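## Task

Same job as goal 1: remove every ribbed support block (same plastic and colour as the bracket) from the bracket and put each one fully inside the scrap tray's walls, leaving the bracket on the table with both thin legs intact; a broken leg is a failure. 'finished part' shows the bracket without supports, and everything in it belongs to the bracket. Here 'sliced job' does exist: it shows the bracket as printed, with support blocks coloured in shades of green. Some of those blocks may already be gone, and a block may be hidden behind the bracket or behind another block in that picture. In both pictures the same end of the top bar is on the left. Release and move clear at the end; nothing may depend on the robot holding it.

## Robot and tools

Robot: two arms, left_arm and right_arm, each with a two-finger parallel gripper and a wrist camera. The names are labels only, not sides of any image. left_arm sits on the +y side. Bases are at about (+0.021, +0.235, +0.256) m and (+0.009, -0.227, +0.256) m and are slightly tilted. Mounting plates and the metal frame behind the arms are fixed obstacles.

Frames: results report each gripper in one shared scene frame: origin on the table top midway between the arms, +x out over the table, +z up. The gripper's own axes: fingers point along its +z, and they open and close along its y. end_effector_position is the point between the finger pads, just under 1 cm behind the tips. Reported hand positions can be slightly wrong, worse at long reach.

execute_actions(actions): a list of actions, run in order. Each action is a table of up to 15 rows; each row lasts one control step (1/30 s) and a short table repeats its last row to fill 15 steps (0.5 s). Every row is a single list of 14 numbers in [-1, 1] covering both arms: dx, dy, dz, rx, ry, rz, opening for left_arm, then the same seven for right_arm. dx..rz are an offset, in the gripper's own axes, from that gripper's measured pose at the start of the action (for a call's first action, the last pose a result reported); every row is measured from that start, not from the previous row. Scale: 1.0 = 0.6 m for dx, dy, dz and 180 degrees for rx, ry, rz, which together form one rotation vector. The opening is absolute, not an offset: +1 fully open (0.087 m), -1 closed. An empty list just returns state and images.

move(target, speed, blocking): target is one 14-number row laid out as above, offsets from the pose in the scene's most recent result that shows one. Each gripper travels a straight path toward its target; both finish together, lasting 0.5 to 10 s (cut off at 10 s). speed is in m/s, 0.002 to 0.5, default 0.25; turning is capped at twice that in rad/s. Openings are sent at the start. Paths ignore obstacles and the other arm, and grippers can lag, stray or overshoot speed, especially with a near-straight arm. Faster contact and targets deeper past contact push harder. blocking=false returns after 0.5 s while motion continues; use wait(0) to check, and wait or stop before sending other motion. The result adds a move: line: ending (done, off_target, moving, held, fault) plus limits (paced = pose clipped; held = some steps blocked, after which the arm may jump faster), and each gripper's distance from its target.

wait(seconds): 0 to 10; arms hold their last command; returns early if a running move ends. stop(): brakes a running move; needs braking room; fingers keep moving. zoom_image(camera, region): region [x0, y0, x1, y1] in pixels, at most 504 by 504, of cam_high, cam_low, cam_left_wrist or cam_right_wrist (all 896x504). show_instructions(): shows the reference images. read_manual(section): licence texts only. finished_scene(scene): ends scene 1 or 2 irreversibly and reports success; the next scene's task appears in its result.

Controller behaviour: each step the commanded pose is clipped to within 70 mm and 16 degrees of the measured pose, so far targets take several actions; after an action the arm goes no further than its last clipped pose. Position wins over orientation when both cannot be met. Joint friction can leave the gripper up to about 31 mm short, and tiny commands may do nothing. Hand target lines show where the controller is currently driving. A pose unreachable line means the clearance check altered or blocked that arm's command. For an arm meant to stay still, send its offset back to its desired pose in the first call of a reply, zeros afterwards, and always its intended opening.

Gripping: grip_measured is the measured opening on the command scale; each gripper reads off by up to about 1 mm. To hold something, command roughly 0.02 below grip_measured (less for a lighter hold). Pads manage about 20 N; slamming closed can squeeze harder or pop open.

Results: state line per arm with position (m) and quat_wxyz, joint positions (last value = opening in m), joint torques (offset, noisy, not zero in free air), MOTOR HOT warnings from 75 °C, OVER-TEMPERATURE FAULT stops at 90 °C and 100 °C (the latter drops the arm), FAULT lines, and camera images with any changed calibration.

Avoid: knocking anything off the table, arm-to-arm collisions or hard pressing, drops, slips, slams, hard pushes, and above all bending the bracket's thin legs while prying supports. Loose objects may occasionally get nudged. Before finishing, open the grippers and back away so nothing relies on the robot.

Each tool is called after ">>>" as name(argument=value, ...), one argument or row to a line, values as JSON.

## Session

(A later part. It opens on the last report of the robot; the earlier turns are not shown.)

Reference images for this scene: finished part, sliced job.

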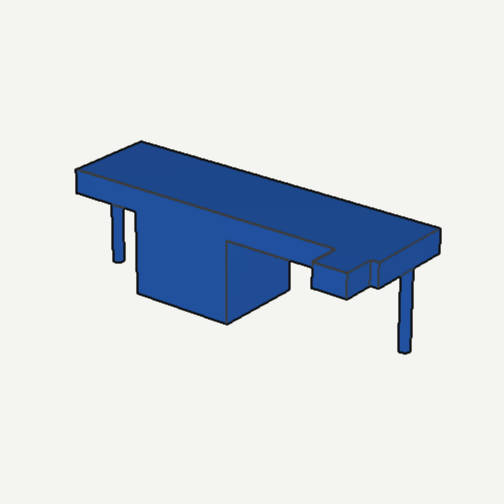

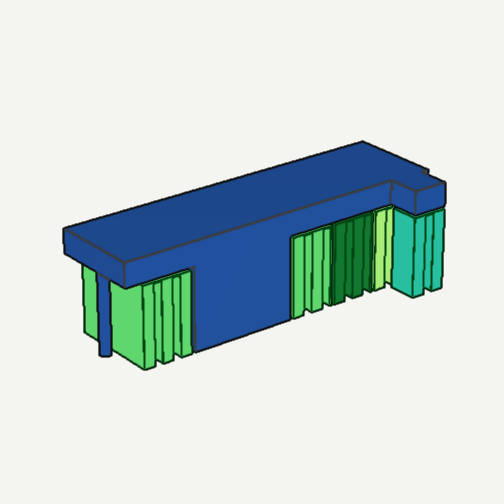

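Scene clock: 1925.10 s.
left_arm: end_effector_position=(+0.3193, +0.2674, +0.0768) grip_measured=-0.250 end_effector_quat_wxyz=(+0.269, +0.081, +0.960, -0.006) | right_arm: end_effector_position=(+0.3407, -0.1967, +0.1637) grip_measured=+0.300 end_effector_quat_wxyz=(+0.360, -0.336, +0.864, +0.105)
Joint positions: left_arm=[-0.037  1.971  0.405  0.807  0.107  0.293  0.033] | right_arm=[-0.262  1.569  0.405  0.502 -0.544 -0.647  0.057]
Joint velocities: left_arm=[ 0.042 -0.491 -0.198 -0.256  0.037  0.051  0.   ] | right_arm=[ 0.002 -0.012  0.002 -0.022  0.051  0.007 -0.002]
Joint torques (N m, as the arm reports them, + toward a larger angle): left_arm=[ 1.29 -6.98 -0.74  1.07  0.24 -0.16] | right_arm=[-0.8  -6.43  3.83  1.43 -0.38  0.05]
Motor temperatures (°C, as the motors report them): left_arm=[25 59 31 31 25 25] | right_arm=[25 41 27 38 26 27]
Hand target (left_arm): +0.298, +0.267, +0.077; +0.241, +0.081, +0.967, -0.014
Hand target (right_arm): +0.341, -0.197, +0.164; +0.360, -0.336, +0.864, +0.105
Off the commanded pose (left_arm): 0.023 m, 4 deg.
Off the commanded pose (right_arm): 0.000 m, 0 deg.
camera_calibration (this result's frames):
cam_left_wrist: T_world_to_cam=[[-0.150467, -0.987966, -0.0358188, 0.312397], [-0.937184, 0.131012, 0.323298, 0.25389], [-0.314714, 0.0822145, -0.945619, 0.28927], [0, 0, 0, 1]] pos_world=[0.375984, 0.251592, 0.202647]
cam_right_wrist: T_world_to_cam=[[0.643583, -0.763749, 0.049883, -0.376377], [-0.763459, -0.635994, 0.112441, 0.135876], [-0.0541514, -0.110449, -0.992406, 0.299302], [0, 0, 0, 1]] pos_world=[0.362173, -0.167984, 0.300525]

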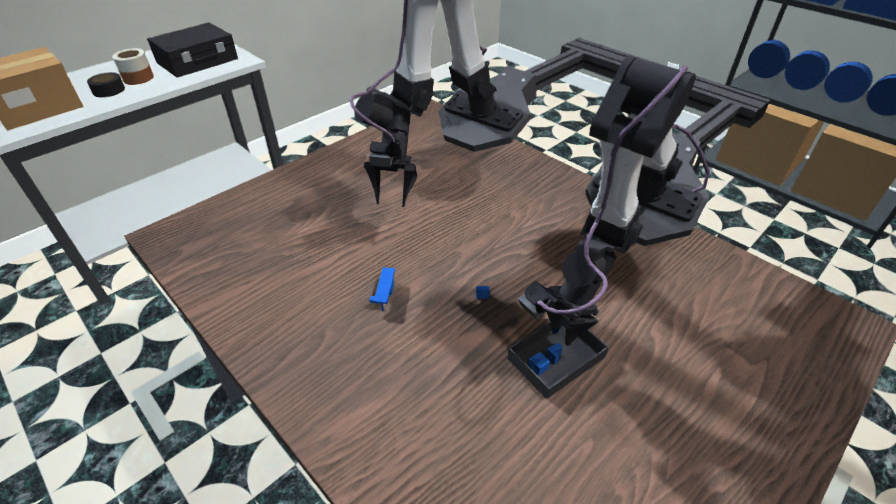

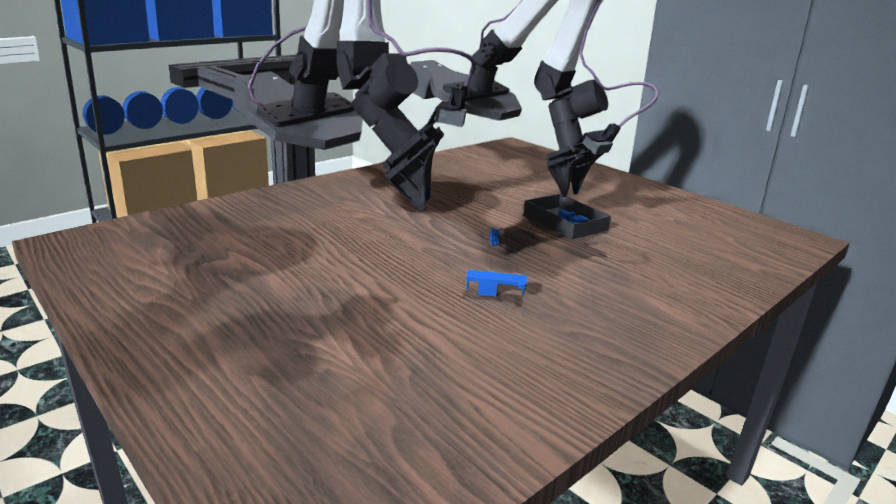

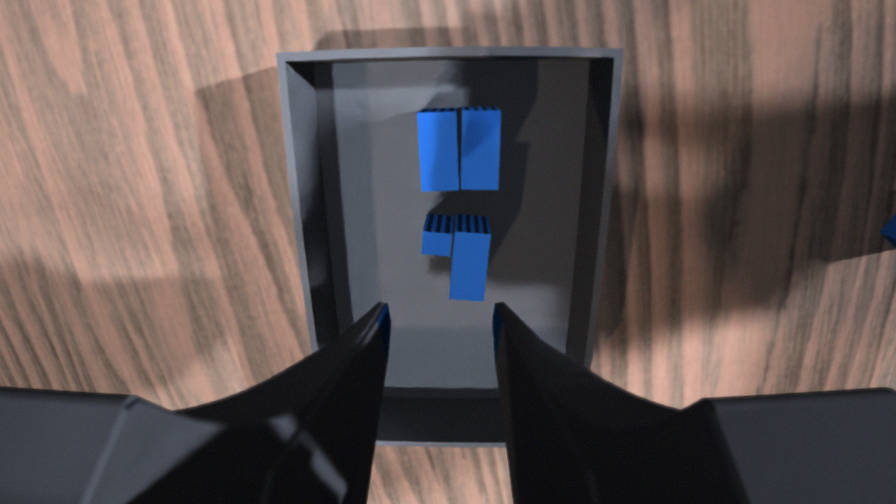

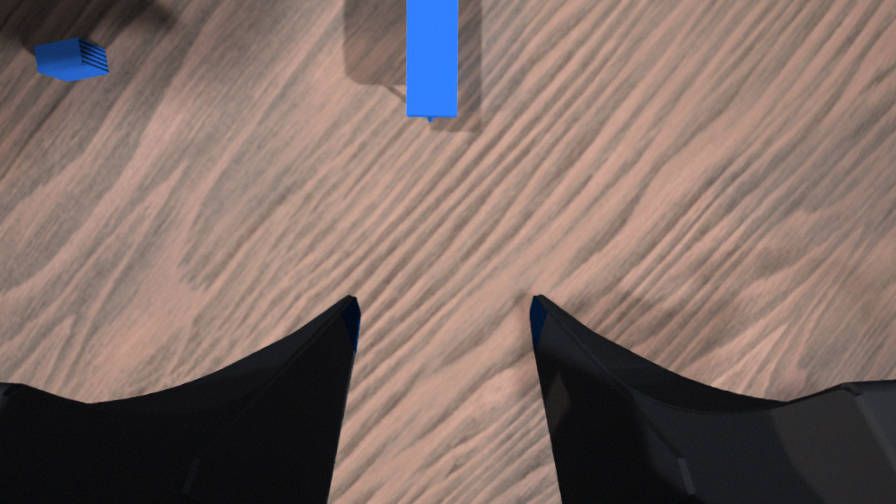

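>>> move(
  target=[-0.0331, -0.3869, 0.0091, 0.0908, 0.0359, 0.1524, -0.25, 0, 0, 0, 0, 0, 0, 0.3],
  speed=0.25,
)

Scene clock: 1968.07 s.
left_arm: end_effector_position=(+0.3037, +0.0278, +0.0850) grip_measured=-0.250 end_effector_quat_wxyz=(+0.213, +0.337, +0.913, -0.086) | right_arm: end_effector_position=(+0.3407, -0.1967, +0.1637) grip_measured=+0.300 end_effector_quat_wxyz=(+0.360, -0.336, +0.864, +0.105)
Joint positions: left_arm=[-0.817  2.068  0.721  0.425 -0.141  0.173  0.033] | right_arm=[-0.262  1.569  0.405  0.502 -0.544 -0.647  0.057]
Joint velocities: left_arm=[-0.012  0.012 -0.012 -0.007 -0.037 -0.051  0.   ] | right_arm=[ 0.002  0.017 -0.002  0.022 -0.007 -0.007 -0.001]
Joint torques (N m, as the arm reports them, + toward a larger angle): left_arm=[-2.14 -6.16  4.89  0.97  0.04 -0.26] | right_arm=[-0.78 -6.31  3.81  1.43 -0.37  0.03]
Motor temperatures (°C, as the motors report them): left_arm=[25 55 30 31 25 25] | right_arm=[25 41 27 38 26 27]
Hand target (left_arm): +0.299, +0.029, +0.077; +0.196, +0.340, +0.916, -0.079
Hand target (right_arm): +0.341, -0.197, +0.164; +0.360, -0.336, +0.864, +0.105
Off the commanded pose (left_arm): 0.012 m, 3 deg.
Off the commanded pose (right_arm): 0.000 m, 0 deg.
move: off_target (left_arm)
camera_calibration (this result's frames):
cam_left_wrist: T_world_to_cam=[[-0.646226, -0.763094, 0.0088942, 0.214199], [-0.697487, 0.595316, 0.398886, 0.175888], [-0.309682, 0.251567, -0.916957, 0.303118], [0, 0, 0, 1]] pos_world=[0.354971, -0.0175099, 0.205882]
cam_right_wrist: T_world_to_cam=[[0.643583, -0.763749, 0.049883, -0.376377], [-0.763459, -0.635994, 0.112441, 0.135876], [-0.0541514, -0.110449, -0.992406, 0.299302], [0, 0, 0, 1]] pos_world=[0.362173, -0.167984, 0.300525]

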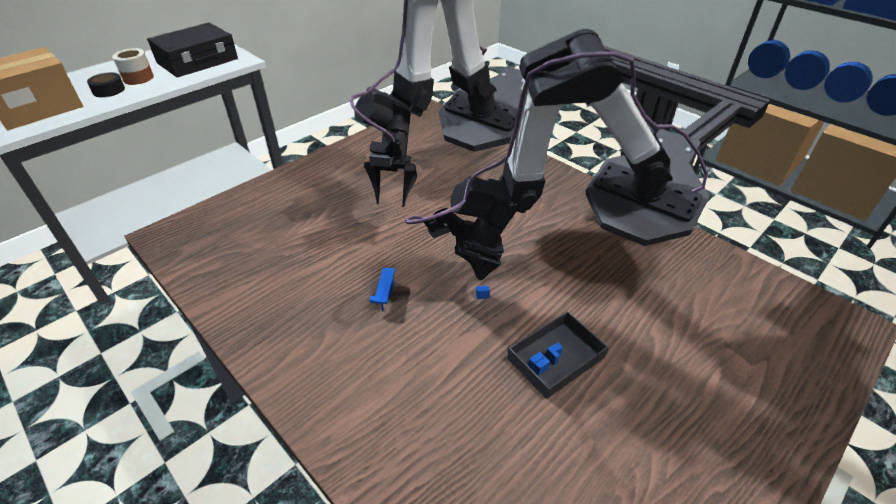

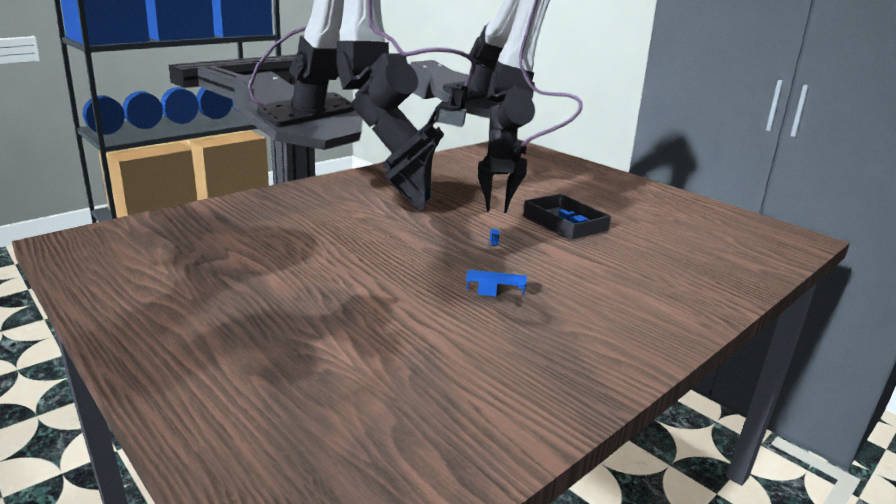

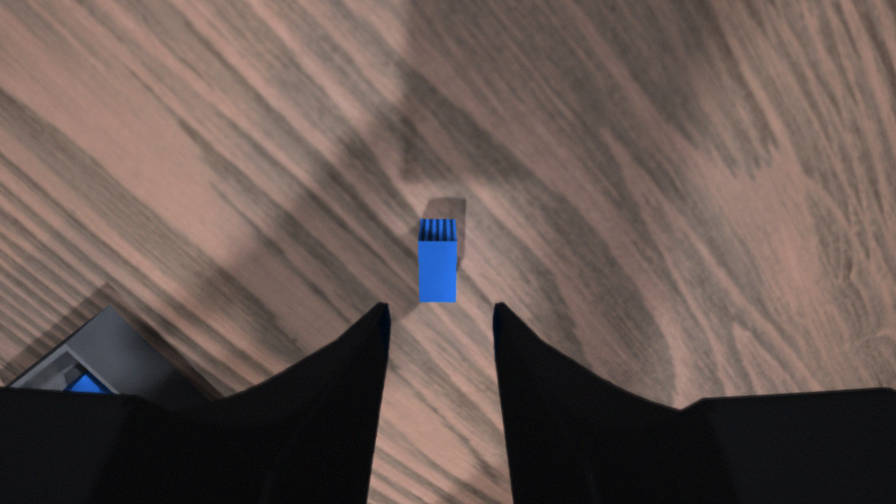

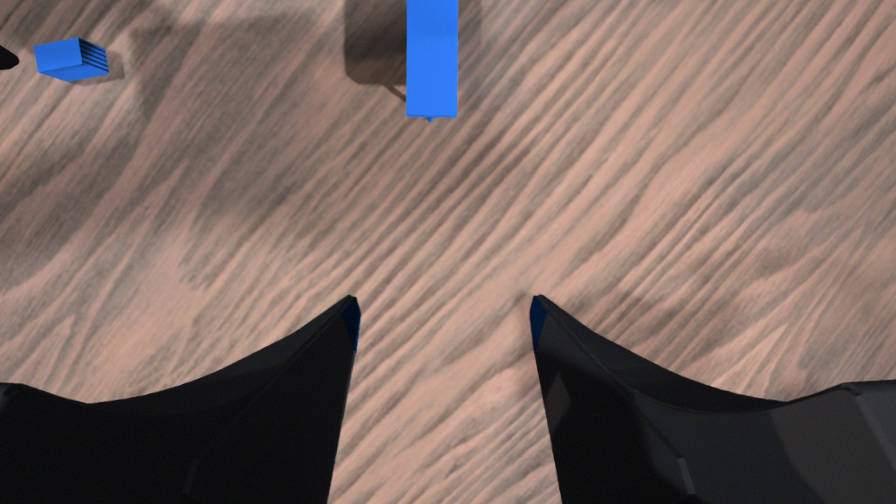

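>>> move(
  target=[0.0506, 0.0049, 0.1014, 0, 0, 0, -0.25, 0, 0, 0, 0, 0, 0, 0.3],
  speed=0.07,
)

Scene clock: 1976.47 s.
left_arm: end_effector_position=(+0.3008, +0.0298, +0.0230) grip_measured=-0.250 end_effector_quat_wxyz=(+0.213, +0.339, +0.913, -0.085) | right_arm: end_effector_position=(+0.3407, -0.1967, +0.1637) grip_measured=+0.300 end_effector_quat_wxyz=(+0.360, -0.336, +0.864, +0.105)
Joint positions: left_arm=[-0.776  2.336  0.781  0.637 -0.117  0.21   0.033] | right_arm=[-0.262  1.569  0.405  0.502 -0.544 -0.647  0.057]
Joint velocities: left_arm=[-0.002 -0.012 -0.017  0.037 -0.007 -0.051  0.   ] | right_arm=[ 0.012  0.007 -0.002 -0.051  0.066  0.007 -0.001]
Joint torques (N m, as the arm reports them, + toward a larger angle): left_arm=[-0.67 -6.65  3.3   1.29  0.19 -0.1 ] | right_arm=[-0.81 -6.38  3.76  1.45 -0.38  0.02]
Motor temperatures (°C, as the motors report them): left_arm=[25 54 30 31 25 25] | right_arm=[25 41 27 38 26 27]
Hand target (left_arm): +0.304, +0.030, +0.016; +0.213, +0.337, +0.913, -0.085
Hand target (right_arm): +0.341, -0.197, +0.164; +0.360, -0.336, +0.864, +0.105
Off the commanded pose (left_arm): 0.007 m, 0 deg.
Off the commanded pose (right_arm): 0.000 m, 0 deg.
move: done
camera_calibration (this result's frames):
cam_left_wrist: T_world_to_cam=[[-0.648591, -0.76111, 0.00641234, 0.215096], [-0.695751, 0.596269, 0.400492, 0.19678], [-0.308642, 0.255294, -0.916278, 0.244372], [0, 0, 0, 1]] pos_world=[0.351843, -0.016008, 0.143724]
cam_right_wrist: T_world_to_cam=[[0.643583, -0.763749, 0.049883, -0.376377], [-0.763459, -0.635994, 0.112441, 0.135876], [-0.0541514, -0.110449, -0.992406, 0.299302], [0, 0, 0, 1]] pos_world=[0.362173, -0.167984, 0.300525]

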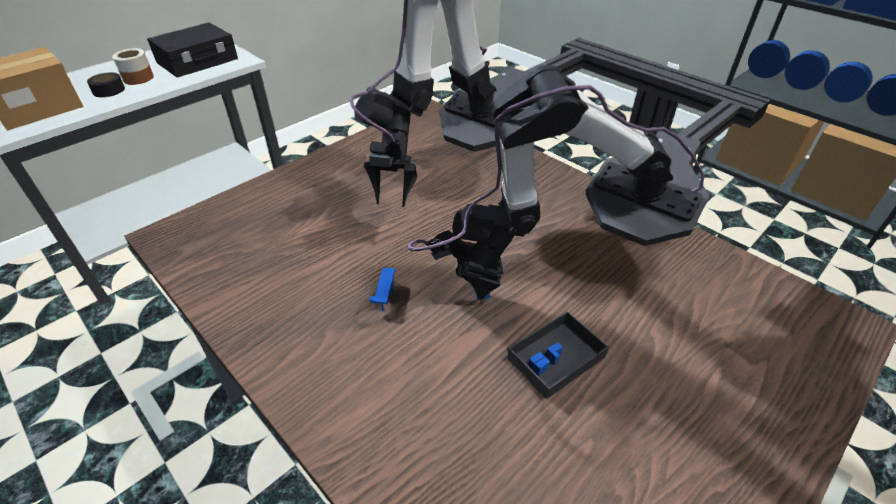

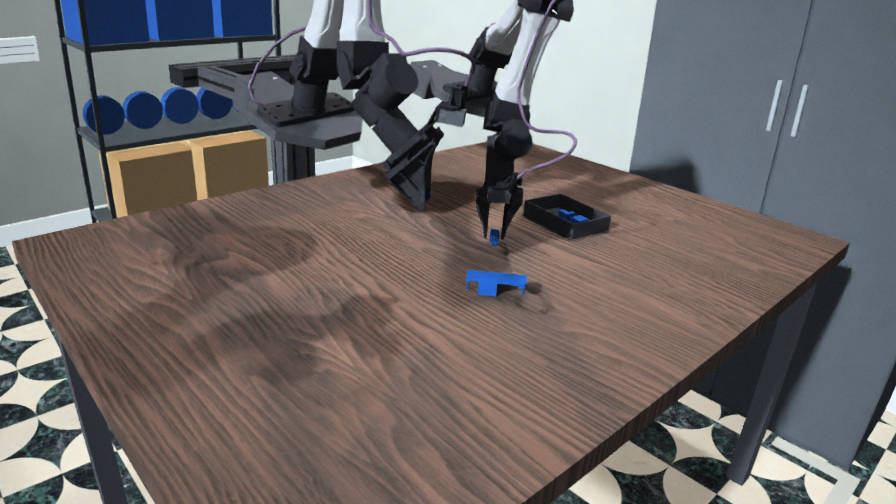

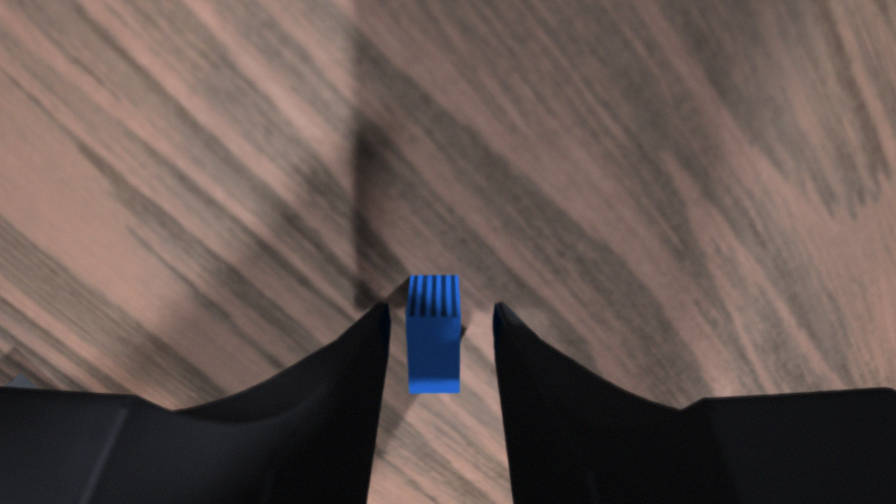

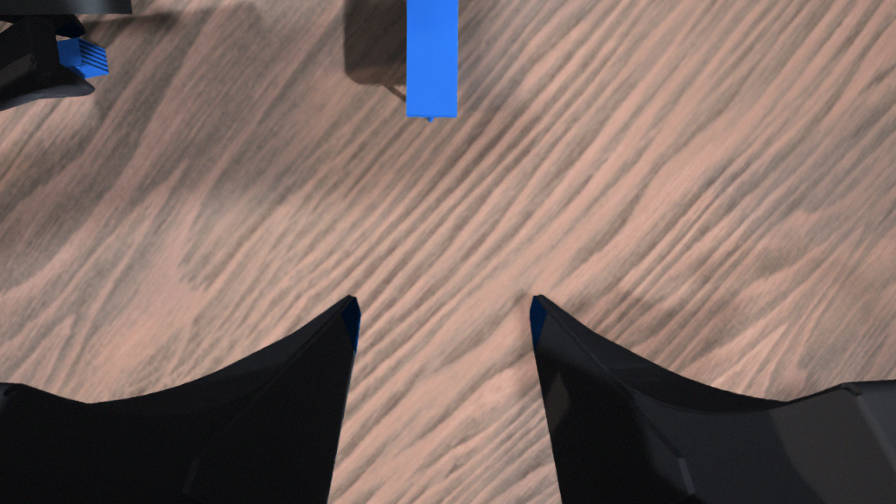

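>>> execute_actions(
  actions=[
    [[0,0,0,0,0,0,-0.27,0,0,0,0,0,0,0.3],[0,0,0,0,0,0,-0.3,0,0,0,0,0,0,0.3],[0,0,0,0,0,0,-0.33,0,0,0,0,0,0,0.3],[0,0,0,0,0,0,-0.36,0,0,0,0,0,0,0.3],[0,0,0,0,0,0,-0.39,0,0,0,0,0,0,0.3],[0,0,0,0,0,0,-0.42,0,0,0,0,0,0,0.3],[0,0,0,0,0,0,-0.45,0,0,0,0,0,0,0.3],[0,0,0,0,0,0,-0.48,0,0,0,0,0,0,0.3],[0,0,0,0,0,0,-0.505,0,0,0,0,0,0,0.3],[0,0,0,0,0,0,-0.525,0,0,0,0,0,0,0.3],[0,0,0,0,0,0,-0.54,0,0,0,0,0,0,0.3],[0,0,0,0,0,0,-0.552,0,0,0,0,0,0,0.3],[0,0,0,0,0,0,-0.563,0,0,0,0,0,0,0.3],[0,0,0,0,0,0,-0.574,0,0,0,0,0,0,0.3],[0,0,0,0,0,0,-0.585,0,0,0,0,0,0,0.3]],
    [[0,0,0,0,0,0,-0.596,0,0,0,0,0,0,0.3],[0,0,0,0,0,0,-0.607,0,0,0,0,0,0,0.3],[0,0,0,0,0,0,-0.618,0,0,0,0,0,0,0.3],[0,0,0,0,0,0,-0.629,0,0,0,0,0,0,0.3],[0,0,0,0,0,0,-0.64,0,0,0,0,0,0,0.3],[0,0,0,0,0,0,-0.649,0,0,0,0,0,0,0.3],[0,0,0,0,0,0,-0.657,0,0,0,0,0,0,0.3],[0,0,0,0,0,0,-0.664,0,0,0,0,0,0,0.3],[0,0,0,0,0,0,-0.671,0,0,0,0,0,0,0.3],[0,0,0,0,0,0,-0.678,0,0,0,0,0,0,0.3],[0,0,0,0,0,0,-0.685,0,0,0,0,0,0,0.3],[0,0,0,0,0,0,-0.692,0,0,0,0,0,0,0.3],[0,0,0,0,0,0,-0.7,0,0,0,0,0,0,0.3],[0,0,0,0,0,0,-0.7,0,0,0,0,0,0,0.3],[0,0,0,0,0,0,-0.7,0,0,0,0,0,0,0.3]],
    [[-0.0003,0,-0.0012,0,0,0,-0.7,0,0,0,0,0,0,0.3],[-0.0011,0,-0.0044,0,0,0,-0.7,0,0,0,0,0,0,0.3],[-0.0024,0,-0.0095,0,0,0,-0.7,0,0,0,0,0,0,0.3],[-0.0041,0,-0.0159,0,0,0,-0.7,0,0,0,0,0,0,0.3],[-0.006,0,-0.0236,0,0,0,-0.7,0,0,0,0,0,0,0.3],[-0.0081,0,-0.032,0,0,0,-0.7,0,0,0,0,0,0,0.3],[-0.0104,0,-0.0409,0,0,0,-0.7,0,0,0,0,0,0,0.3],[-0.0127,0,-0.05,0,0,0,-0.7,0,0,0,0,0,0,0.3],[-0.015,0,-0.0589,0,0,0,-0.7,0,0,0,0,0,0,0.3],[-0.0171,0,-0.0673,0,0,0,-0.7,0,0,0,0,0,0,0.3],[-0.019,0,-0.075,0,0,0,-0.7,0,0,0,0,0,0,0.3],[-0.0207,0,-0.0814,0,0,0,-0.7,0,0,0,0,0,0,0.3],[-0.022,0,-0.0865,0,0,0,-0.7,0,0,0,0,0,0,0.3],[-0.0228,0,-0.0897,0,0,0,-0.7,0,0,0,0,0,0,0.3],[-0.0231,0,-0.0909,0,0,0,-0.7,0,0,0,0,0,0,0.3]],
  ],
)

Scene clock: 1988.33 s.
left_arm: end_effector_position=(+0.3152, +0.0256, +0.0793) grip_measured=-0.663 end_effector_quat_wxyz=(+0.249, +0.332, +0.905, -0.095) | right_arm: end_effector_position=(+0.3407, -0.1967, +0.1637) grip_measured=+0.300 end_effector_quat_wxyz=(+0.360, -0.336, +0.864, +0.105)
Joint positions: left_arm=[-0.796  2.108  0.697  0.568 -0.122  0.198  0.015] | right_arm=[-0.262  1.569  0.405  0.502 -0.544 -0.647  0.057]
Joint velocities: left_arm=[-0.066 -0.379 -0.1   -0.212 -0.051  0.022 -0.   ] | right_arm=[ 0.007 -0.002  0.007  0.007 -0.037 -0.022  0.   ]
Joint torques (N m, as the arm reports them, + toward a larger angle): left_arm=[-2.42 -8.3   0.25  0.97  0.05 -0.23] | right_arm=[-0.72 -6.38  3.81  1.44 -0.39  0.03]
Motor temperatures (°C, as the motors report them): left_arm=[25 53 30 31 25 25] | right_arm=[25 40 27 38 26 27]
Hand target (left_arm): +0.294, +0.037, +0.078; +0.214, +0.339, +0.912, -0.086
Hand target (right_arm): +0.341, -0.197, +0.164; +0.360, -0.336, +0.864, +0.105
Off the commanded pose (left_arm): 0.026 m, 4 deg.
Off the commanded pose (right_arm): 0.000 m, 0 deg.
camera_calibration (this result's frames):
cam_left_wrist: T_world_to_cam=[[-0.641827, -0.766845, 0.00266454, 0.219213], [-0.723687, 0.606847, 0.328655, 0.200982], [-0.253644, 0.209011, -0.944446, 0.287634], [0, 0, 0, 1]] pos_world=[0.359102, -0.0139819, 0.205017]
cam_right_wrist: T_world_to_cam=[[0.643583, -0.763749, 0.049883, -0.376377], [-0.763459, -0.635994, 0.112441, 0.135876], [-0.0541514, -0.110449, -0.992406, 0.299302], [0, 0, 0, 1]] pos_world=[0.362173, -0.167984, 0.300525]

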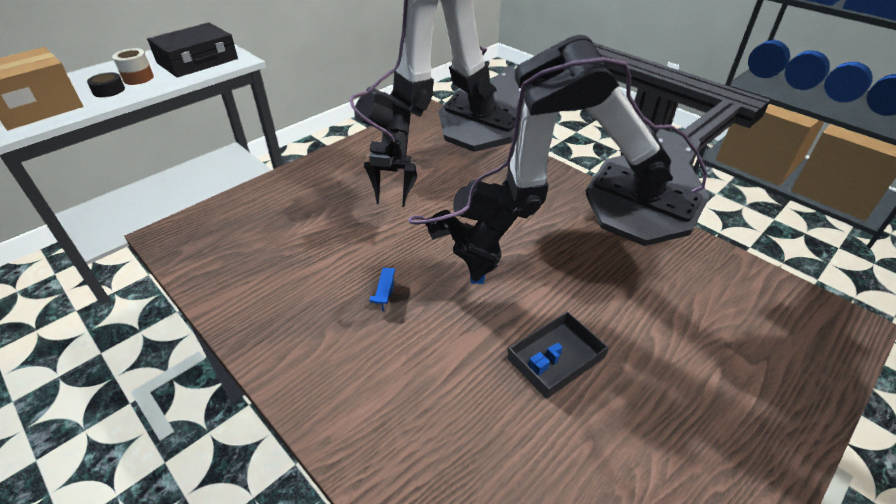

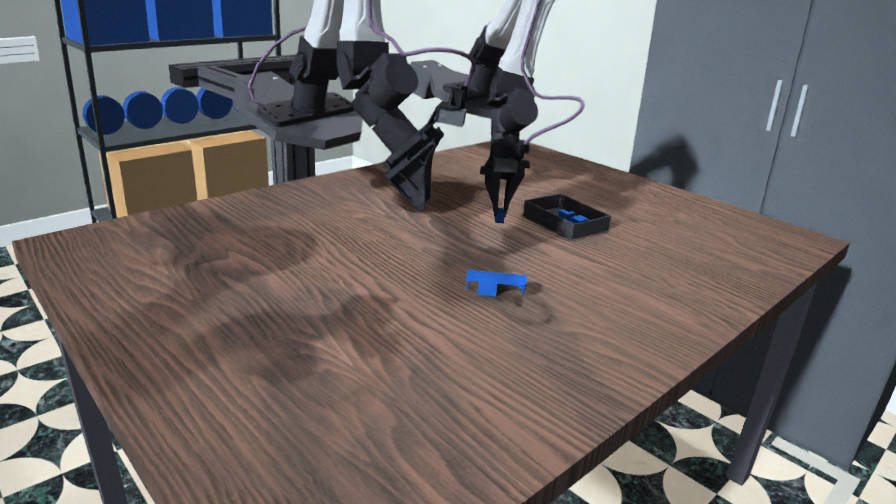

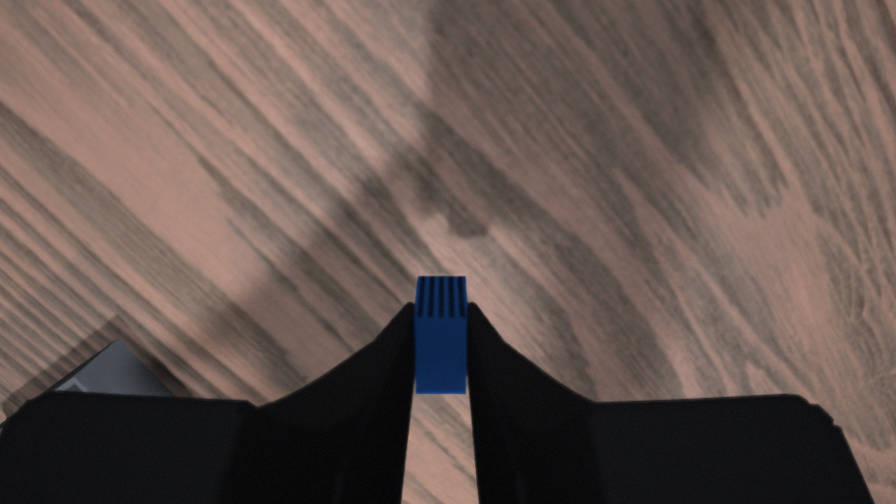

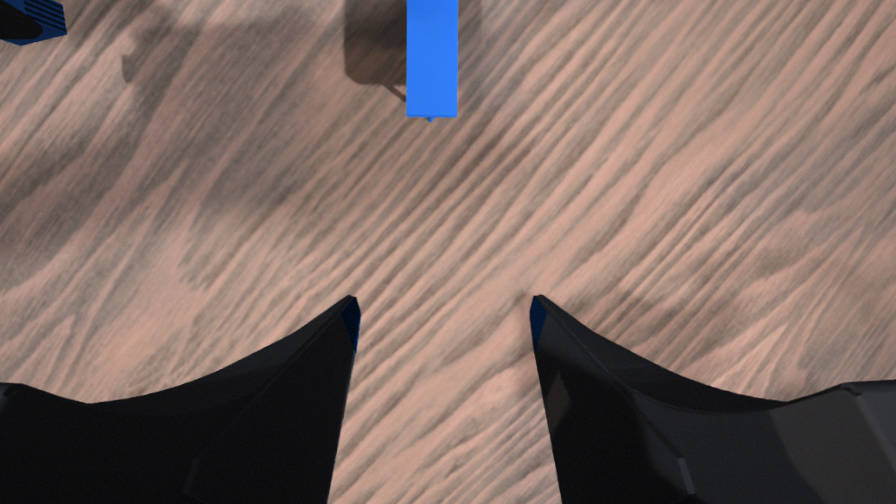

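>>> move(
  target=[0.2642, 0.2584, -0.1712, -0.0851, 0.0232, -0.151, -0.7, 0, 0, 0, 0, 0, 0, 0.3],
  speed=0.22,
)

Scene clock: 2006.23 s.
left_arm: end_effector_position=(+0.2848, +0.2724, +0.0852) grip_measured=-0.663 end_effector_quat_wxyz=(+0.236, +0.082, +0.968, -0.008) | right_arm: end_effector_position=(+0.3407, -0.1967, +0.1637) grip_measured=+0.300 end_effector_quat_wxyz=(+0.360, -0.336, +0.864, +0.105)
Joint positions: left_arm=[-0.001  1.879  0.323  0.726  0.121  0.325  0.015] | right_arm=[-0.262  1.569  0.405  0.502 -0.544 -0.647  0.057]
Joint velocities: left_arm=[-0.007  0.002 -0.002 -0.007 -0.022  0.051 -0.001] | right_arm=[-0.012 -0.007  0.012  0.081  0.037 -0.022 -0.   ]
Joint torques (N m, as the arm reports them, + toward a larger angle): left_arm=[ 1.4  -7.09 -0.9   1.12  0.22 -0.08] | right_arm=[-0.67 -6.38  3.87  1.44 -0.35  0.02]
Motor temperatures (°C, as the motors report them): left_arm=[25 54 30 31 25 25] | right_arm=[25 40 27 38 26 27]
Hand target (left_arm): +0.277, +0.273, +0.087; +0.230, +0.082, +0.970, -0.011
Hand target (right_arm): +0.341, -0.197, +0.164; +0.360, -0.336, +0.864, +0.105
Off the commanded pose (left_arm): 0.014 m, 2 deg.
Off the commanded pose (right_arm): 0.000 m, 0 deg.
move: off_target (left_arm)
camera_calibration (this result's frames):
cam_left_wrist: T_world_to_cam=[[-0.15422, -0.987661, -0.0272221, 0.312667], [-0.912636, 0.131841, 0.386928, 0.205507], [-0.378565, 0.084516, -0.921708, 0.301455], [0, 0, 0, 1]] pos_world=[0.349893, 0.256238, 0.206849]
cam_right_wrist: T_world_to_cam=[[0.643583, -0.763749, 0.049883, -0.376377], [-0.763459, -0.635994, 0.112441, 0.135876], [-0.0541514, -0.110449, -0.992406, 0.299302], [0, 0, 0, 1]] pos_world=[0.362173, -0.167984, 0.300525]

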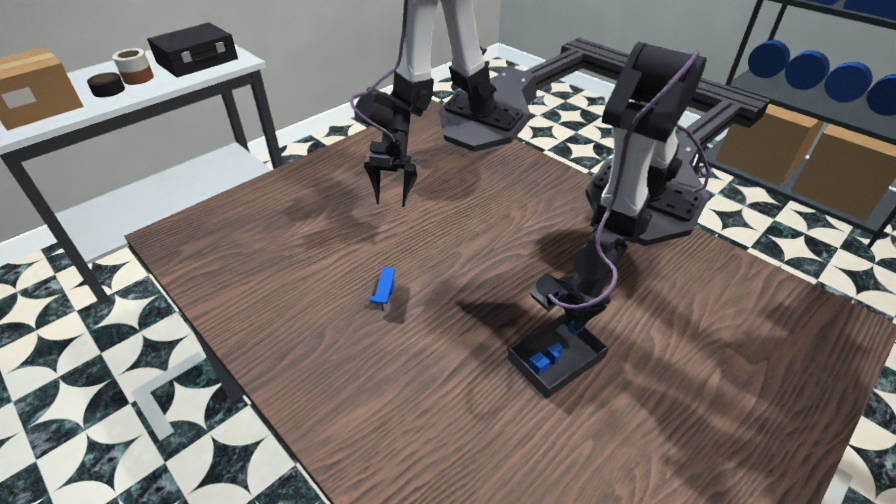

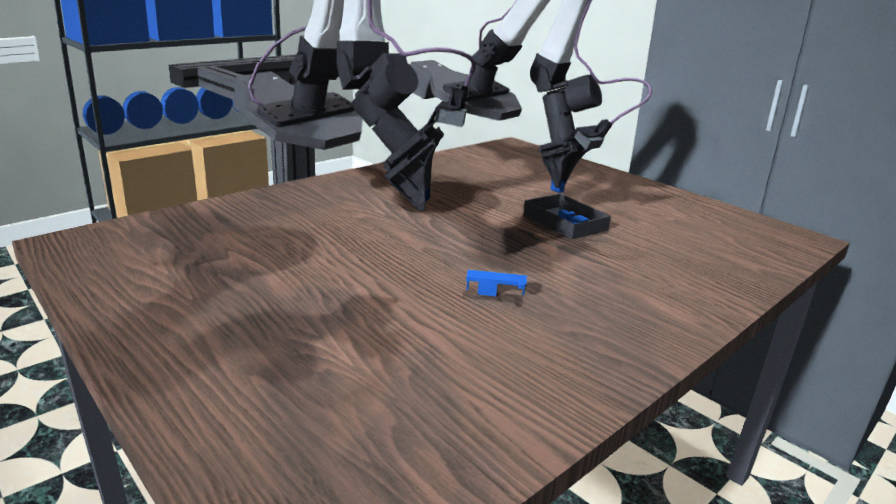

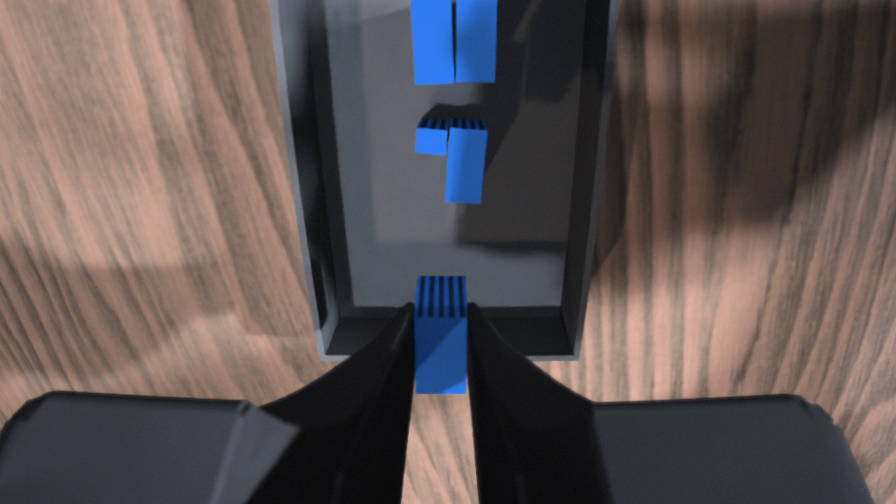

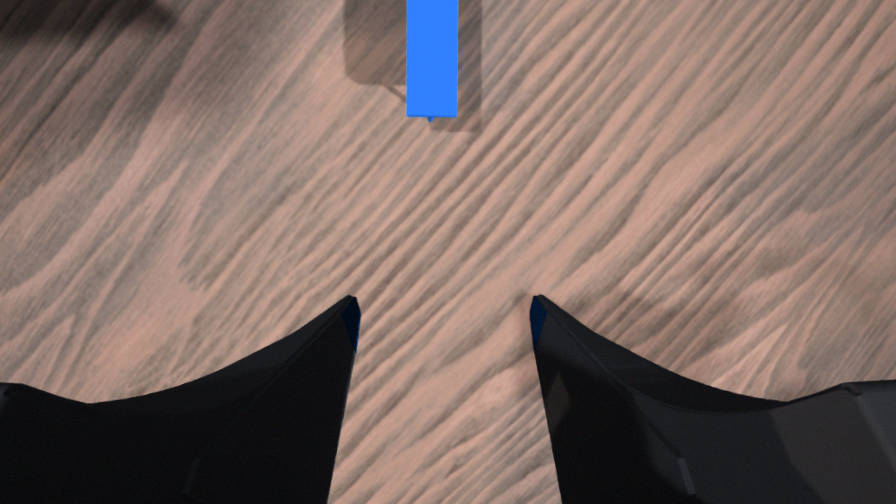

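>>> move(
  target=[0.0496, -0.0075, 0.0979, 0, 0.004, 0, -0.7, 0, 0, 0, 0, 0, 0, 0.3],
  speed=0.06,
)

Scene clock: 2016.20 s.
left_arm: end_effector_position=(+0.2788, +0.2704, +0.0238) grip_measured=-0.663 end_effector_quat_wxyz=(+0.228, +0.080, +0.970, -0.010) | right_arm: end_effector_position=(+0.3407, -0.1967, +0.1637) grip_measured=+0.300 end_effector_quat_wxyz=(+0.360, -0.336, +0.864, +0.105)
Joint positions: left_arm=[-0.001  2.275  0.415  1.013  0.119  0.323  0.015] | right_arm=[-0.262  1.569  0.405  0.502 -0.544 -0.647  0.057]
Joint velocities: left_arm=[-0.007 -0.012 -0.002  0.066 -0.007 -0.051 -0.   ] | right_arm=[ 0.017 -0.017  0.007 -0.051 -0.022  0.037 -0.001]
Joint torques (N m, as the arm reports them, + toward a larger angle): left_arm=[-0.86 -4.75  0.96  1.27  0.01 -0.23] | right_arm=[-0.87 -6.37  3.83  1.43 -0.37  0.04]
Motor temperatures (°C, as the motors report them): left_arm=[25 53 30 31 25 25] | right_arm=[25 40 27 38 26 27]
Hand target (left_arm): +0.283, +0.269, +0.018; +0.230, +0.082, +0.970, -0.008
Hand target (right_arm): +0.341, -0.197, +0.164; +0.360, -0.336, +0.864, +0.105
Off the commanded pose (left_arm): 0.008 m, 0 deg.
Off the commanded pose (right_arm): 0.000 m, 0 deg.
move: done
camera_calibration (this result's frames):
cam_left_wrist: T_world_to_cam=[[-0.152935, -0.987987, -0.0221886, 0.30776], [-0.906066, 0.13122, 0.402276, 0.222018], [-0.394532, 0.0816264, -0.91525, 0.247829], [0, 0, 0, 1]] pos_world=[0.346007, 0.2547, 0.144341]
cam_right_wrist: T_world_to_cam=[[0.643583, -0.763749, 0.049883, -0.376377], [-0.763459, -0.635994, 0.112441, 0.135876], [-0.0541514, -0.110449, -0.992406, 0.299302], [0, 0, 0, 1]] pos_world=[0.362173, -0.167984, 0.300525]

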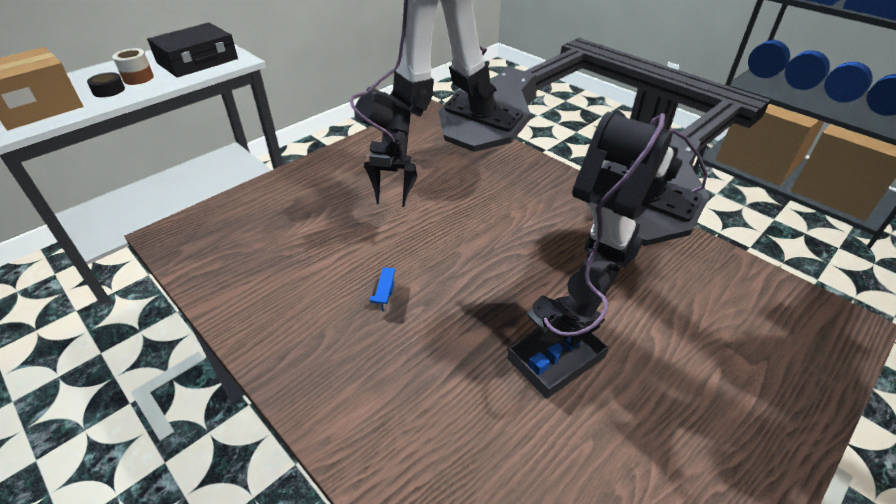

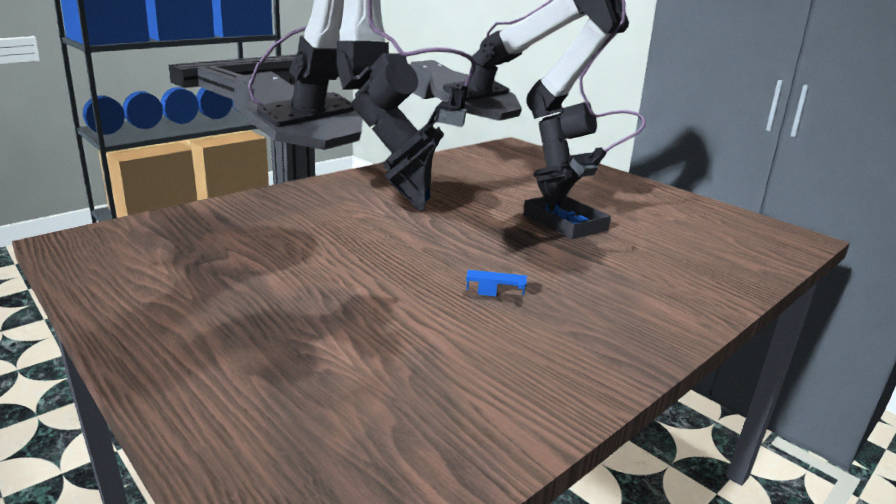

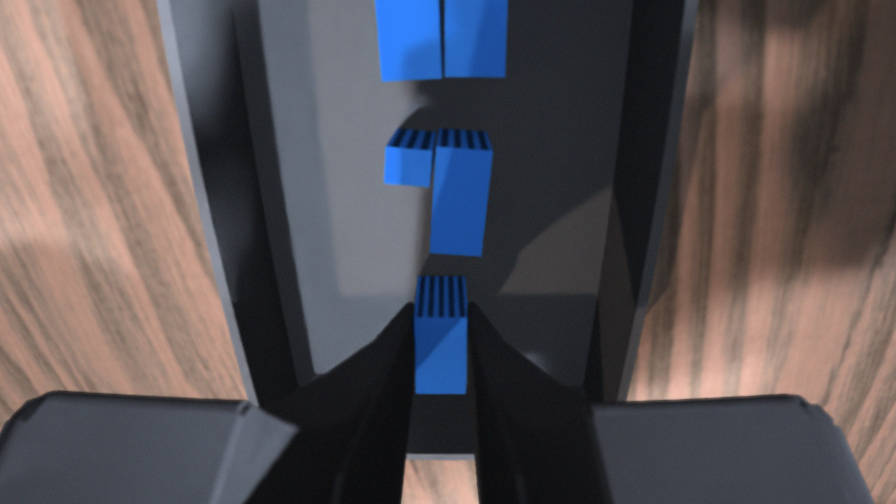

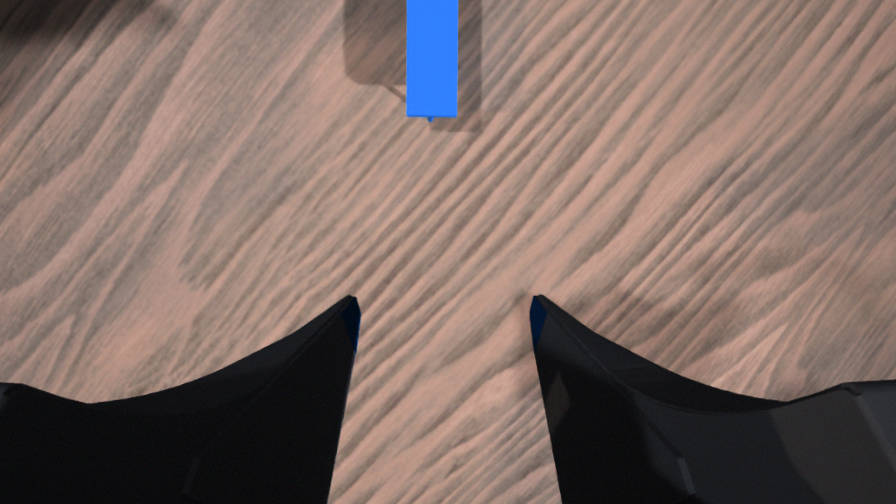

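>>> execute_actions(
  actions=[
    [[0,0,0,0,0,0,-0.686,0,0,0,0,0,0,0.3],[0,0,0,0,0,0,-0.674,0,0,0,0,0,0,0.3],[0,0,0,0,0,0,-0.664,0,0,0,0,0,0,0.3],[0,0,0,0,0,0,-0.657,0,0,0,0,0,0,0.3],[0,0,0,0,0,0,-0.65,0,0,0,0,0,0,0.3],[0,0,0,0,0,0,-0.642,0,0,0,0,0,0,0.3],[0,0,0,0,0,0,-0.632,0,0,0,0,0,0,0.3],[0,0,0,0,0,0,-0.617,0,0,0,0,0,0,0.3],[0,0,0,0,0,0,-0.597,0,0,0,0,0,0,0.3],[0,0,0,0,0,0,-0.572,0,0,0,0,0,0,0.3],[0,0,0,0,0,0,-0.545,0,0,0,0,0,0,0.3],[0,0,0,0,0,0,-0.518,0,0,0,0,0,0,0.3],[0,0,0,0,0,0,-0.49,0,0,0,0,0,0,0.3],[0,0,0,0,0,0,-0.468,0,0,0,0,0,0,0.3],[0,0,0,0,0,0,-0.45,0,0,0,0,0,0,0.3]],
    [[0,0,-0.0013,0,0,0,-0.45,0,0,0,0,0,0,0.3],[0,0,-0.0049,0,0,0,-0.45,0,0,0,0,0,0,0.3],[0,0,-0.0104,0,0,0,-0.45,0,0,0,0,0,0,0.3],[0,0,-0.0175,0,0,0,-0.45,0,0,0,0,0,0,0.3],[0,0,-0.0255,0,0,0,-0.45,0,0,0,0,0,0,0.3],[0,0,-0.034,0,0,0,-0.45,0,0,0,0,0,0,0.3],[0,0,-0.0425,0,0,0,-0.45,0,0,0,0,0,0,0.3],[0,0,-0.051,0,0,0,-0.45,0,0,0,0,0,0,0.3],[0,0,-0.0595,0,0,0,-0.45,0,0,0,0,0,0,0.3],[0,0,-0.068,0,0,0,-0.45,0,0,0,0,0,0,0.3],[0,0,-0.0765,0,0,0,-0.45,0,0,0,0,0,0,0.3],[0,0,-0.085,0,0,0,-0.45,0,0,0,0,0,0,0.3],[0,0,-0.0935,0,0,0,-0.45,0,0,0,0,0,0,0.3],[0,0,-0.102,0,0,0,-0.45,0,0,0,0,0,0,0.3],[0,0,-0.11,0,0,0,-0.45,0,0,0,0,0,0,0.3]],
    [[0,0,-0.03,0,0,0,-0.45,0,0,0,0,0,0,0.3],[0,0,-0.038,0,0,0,-0.45,0,0,0,0,0,0,0.3],[0,0,-0.046,0,0,0,-0.45,0,0,0,0,0,0,0.3],[0,0,-0.054,0,0,0,-0.45,0,0,0,0,0,0,0.3],[0,0,-0.062,0,0,0,-0.45,0,0,0,0,0,0,0.3],[0,0,-0.069,0,0,0,-0.45,0,0,0,0,0,0,0.3],[0,0,-0.076,0,0,0,-0.45,0,0,0,0,0,0,0.3],[0,0,-0.082,0,0,0,-0.45,0,0,0,0,0,0,0.3],[0,0,-0.087,0,0,0,-0.45,0,0,0,0,0,0,0.3],[0,0,-0.091,0,0,0,-0.45,0,0,0,0,0,0,0.3],[0,0,-0.095,0,0,0,-0.45,0,0,0,0,0,0,0.3],[0,0,-0.098,0,0,0,-0.45,0,0,0,0,0,0,0.3],[0,0,-0.1,0,0,0,-0.45,0,0,0,0,0,0,0.3],[0,0,-0.1,0,0,0,-0.45,0,0,0,0,0,0,0.3],[0,0,-0.1,0,0,0,-0.45,0,0,0,0,0,0,0.3]],
  ],
)

Scene clock: 2029.47 s.
left_arm: end_effector_position=(+0.2710, +0.2837, +0.1338) grip_measured=-0.450 end_effector_quat_wxyz=(+0.303, +0.079, +0.949, +0.018) | right_arm: end_effector_position=(+0.3407, -0.1967, +0.1637) grip_measured=+0.300 end_effector_quat_wxyz=(+0.360, -0.336, +0.864, +0.105)
Joint positions: left_arm=[0.06  1.568 0.124 0.757 0.152 0.359 0.024] | right_arm=[-0.262  1.569  0.405  0.502 -0.544 -0.647  0.057]
Joint velocities: left_arm=[ 0.037 -0.393 -0.012 -0.505  0.007  0.007 -0.001] | right_arm=[ 0.007 -0.002  0.007  0.007 -0.007 -0.066 -0.   ]
Joint torques (N m, as the arm reports them, + toward a larger angle): left_arm=[ 1.59 -4.86  0.19  1.13  0.25 -0.12] | right_arm=[-0.84 -6.37  3.79  1.45 -0.37  0.02]
Motor temperatures (°C, as the motors report them): left_arm=[25 51 29 31 25 25] | right_arm=[25 40 27 38 26 27]
Hand target (left_arm): +0.245, +0.279, +0.128; +0.262, +0.079, +0.962, +0.003
Hand target (right_arm): +0.341, -0.197, +0.164; +0.360, -0.336, +0.864, +0.105
Off the commanded pose (left_arm): 0.029 m, 6 deg.
Off the commanded pose (right_arm): 0.000 m, 0 deg.
camera_calibration (this result's frames):
cam_left_wrist: T_world_to_cam=[[-0.13142, -0.987665, -0.0851287, 0.32467], [-0.96069, 0.105705, 0.256711, 0.21053], [-0.244545, 0.115519, -0.962732, 0.300484], [0, 0, 0, 1]] pos_world=[0.318405, 0.2637, 0.262879]
cam_right_wrist: T_world_to_cam=[[0.643583, -0.763749, 0.049883, -0.376377], [-0.763459, -0.635994, 0.112441, 0.135876], [-0.0541514, -0.110449, -0.992406, 0.299302], [0, 0, 0, 1]] pos_world=[0.362173, -0.167984, 0.300525]

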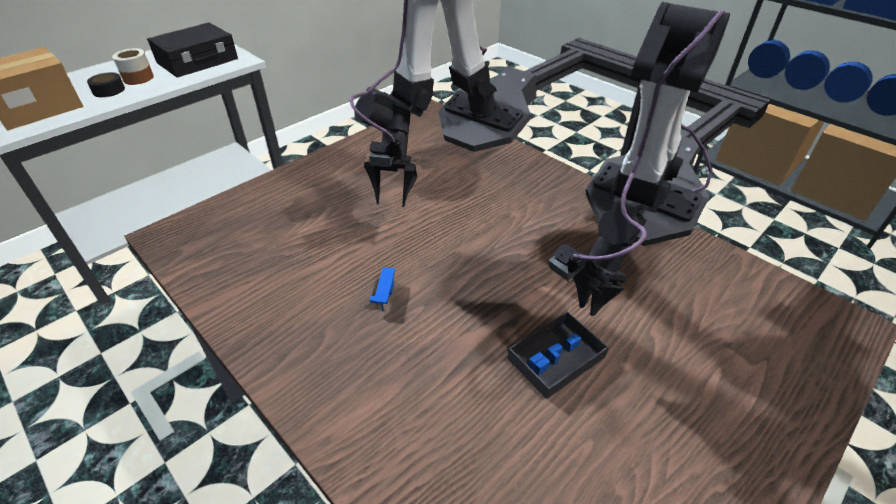

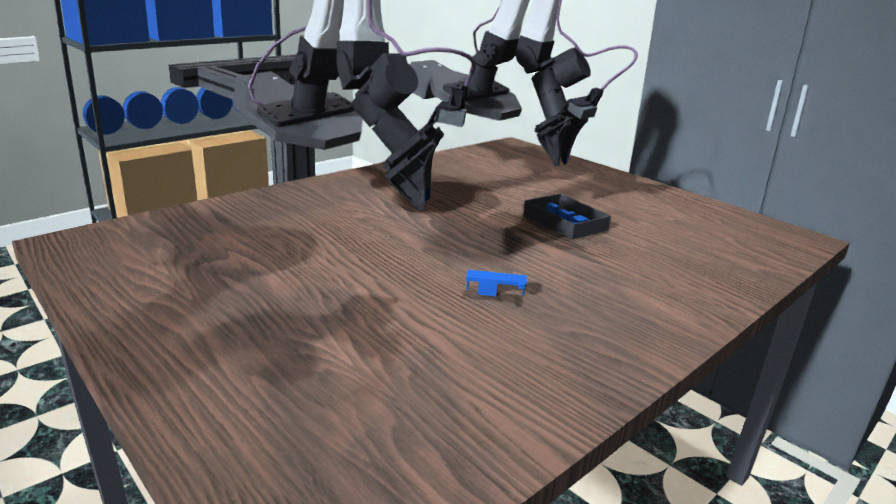

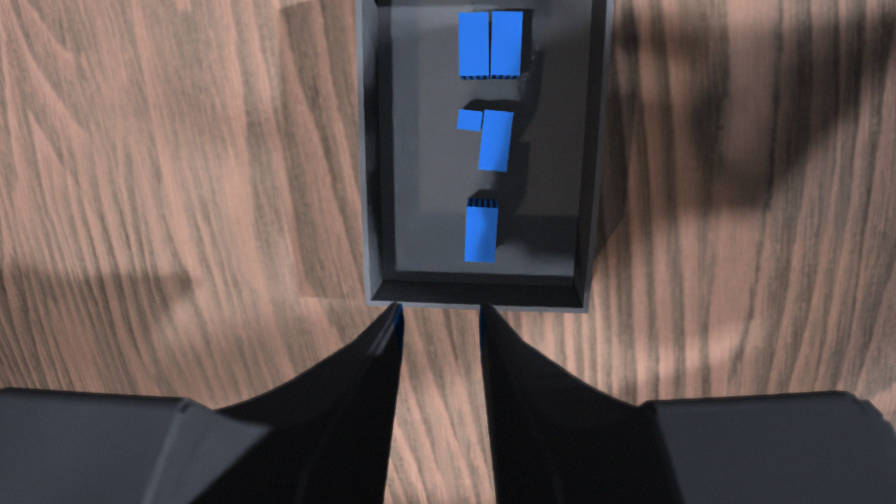

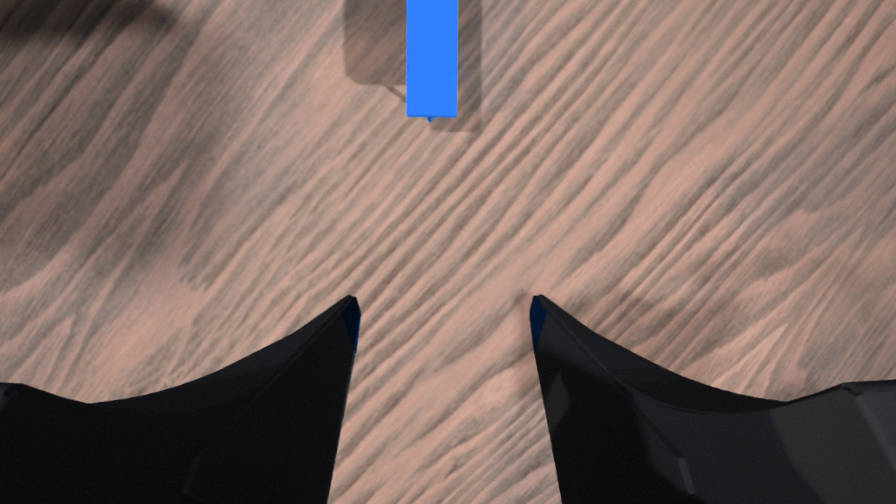

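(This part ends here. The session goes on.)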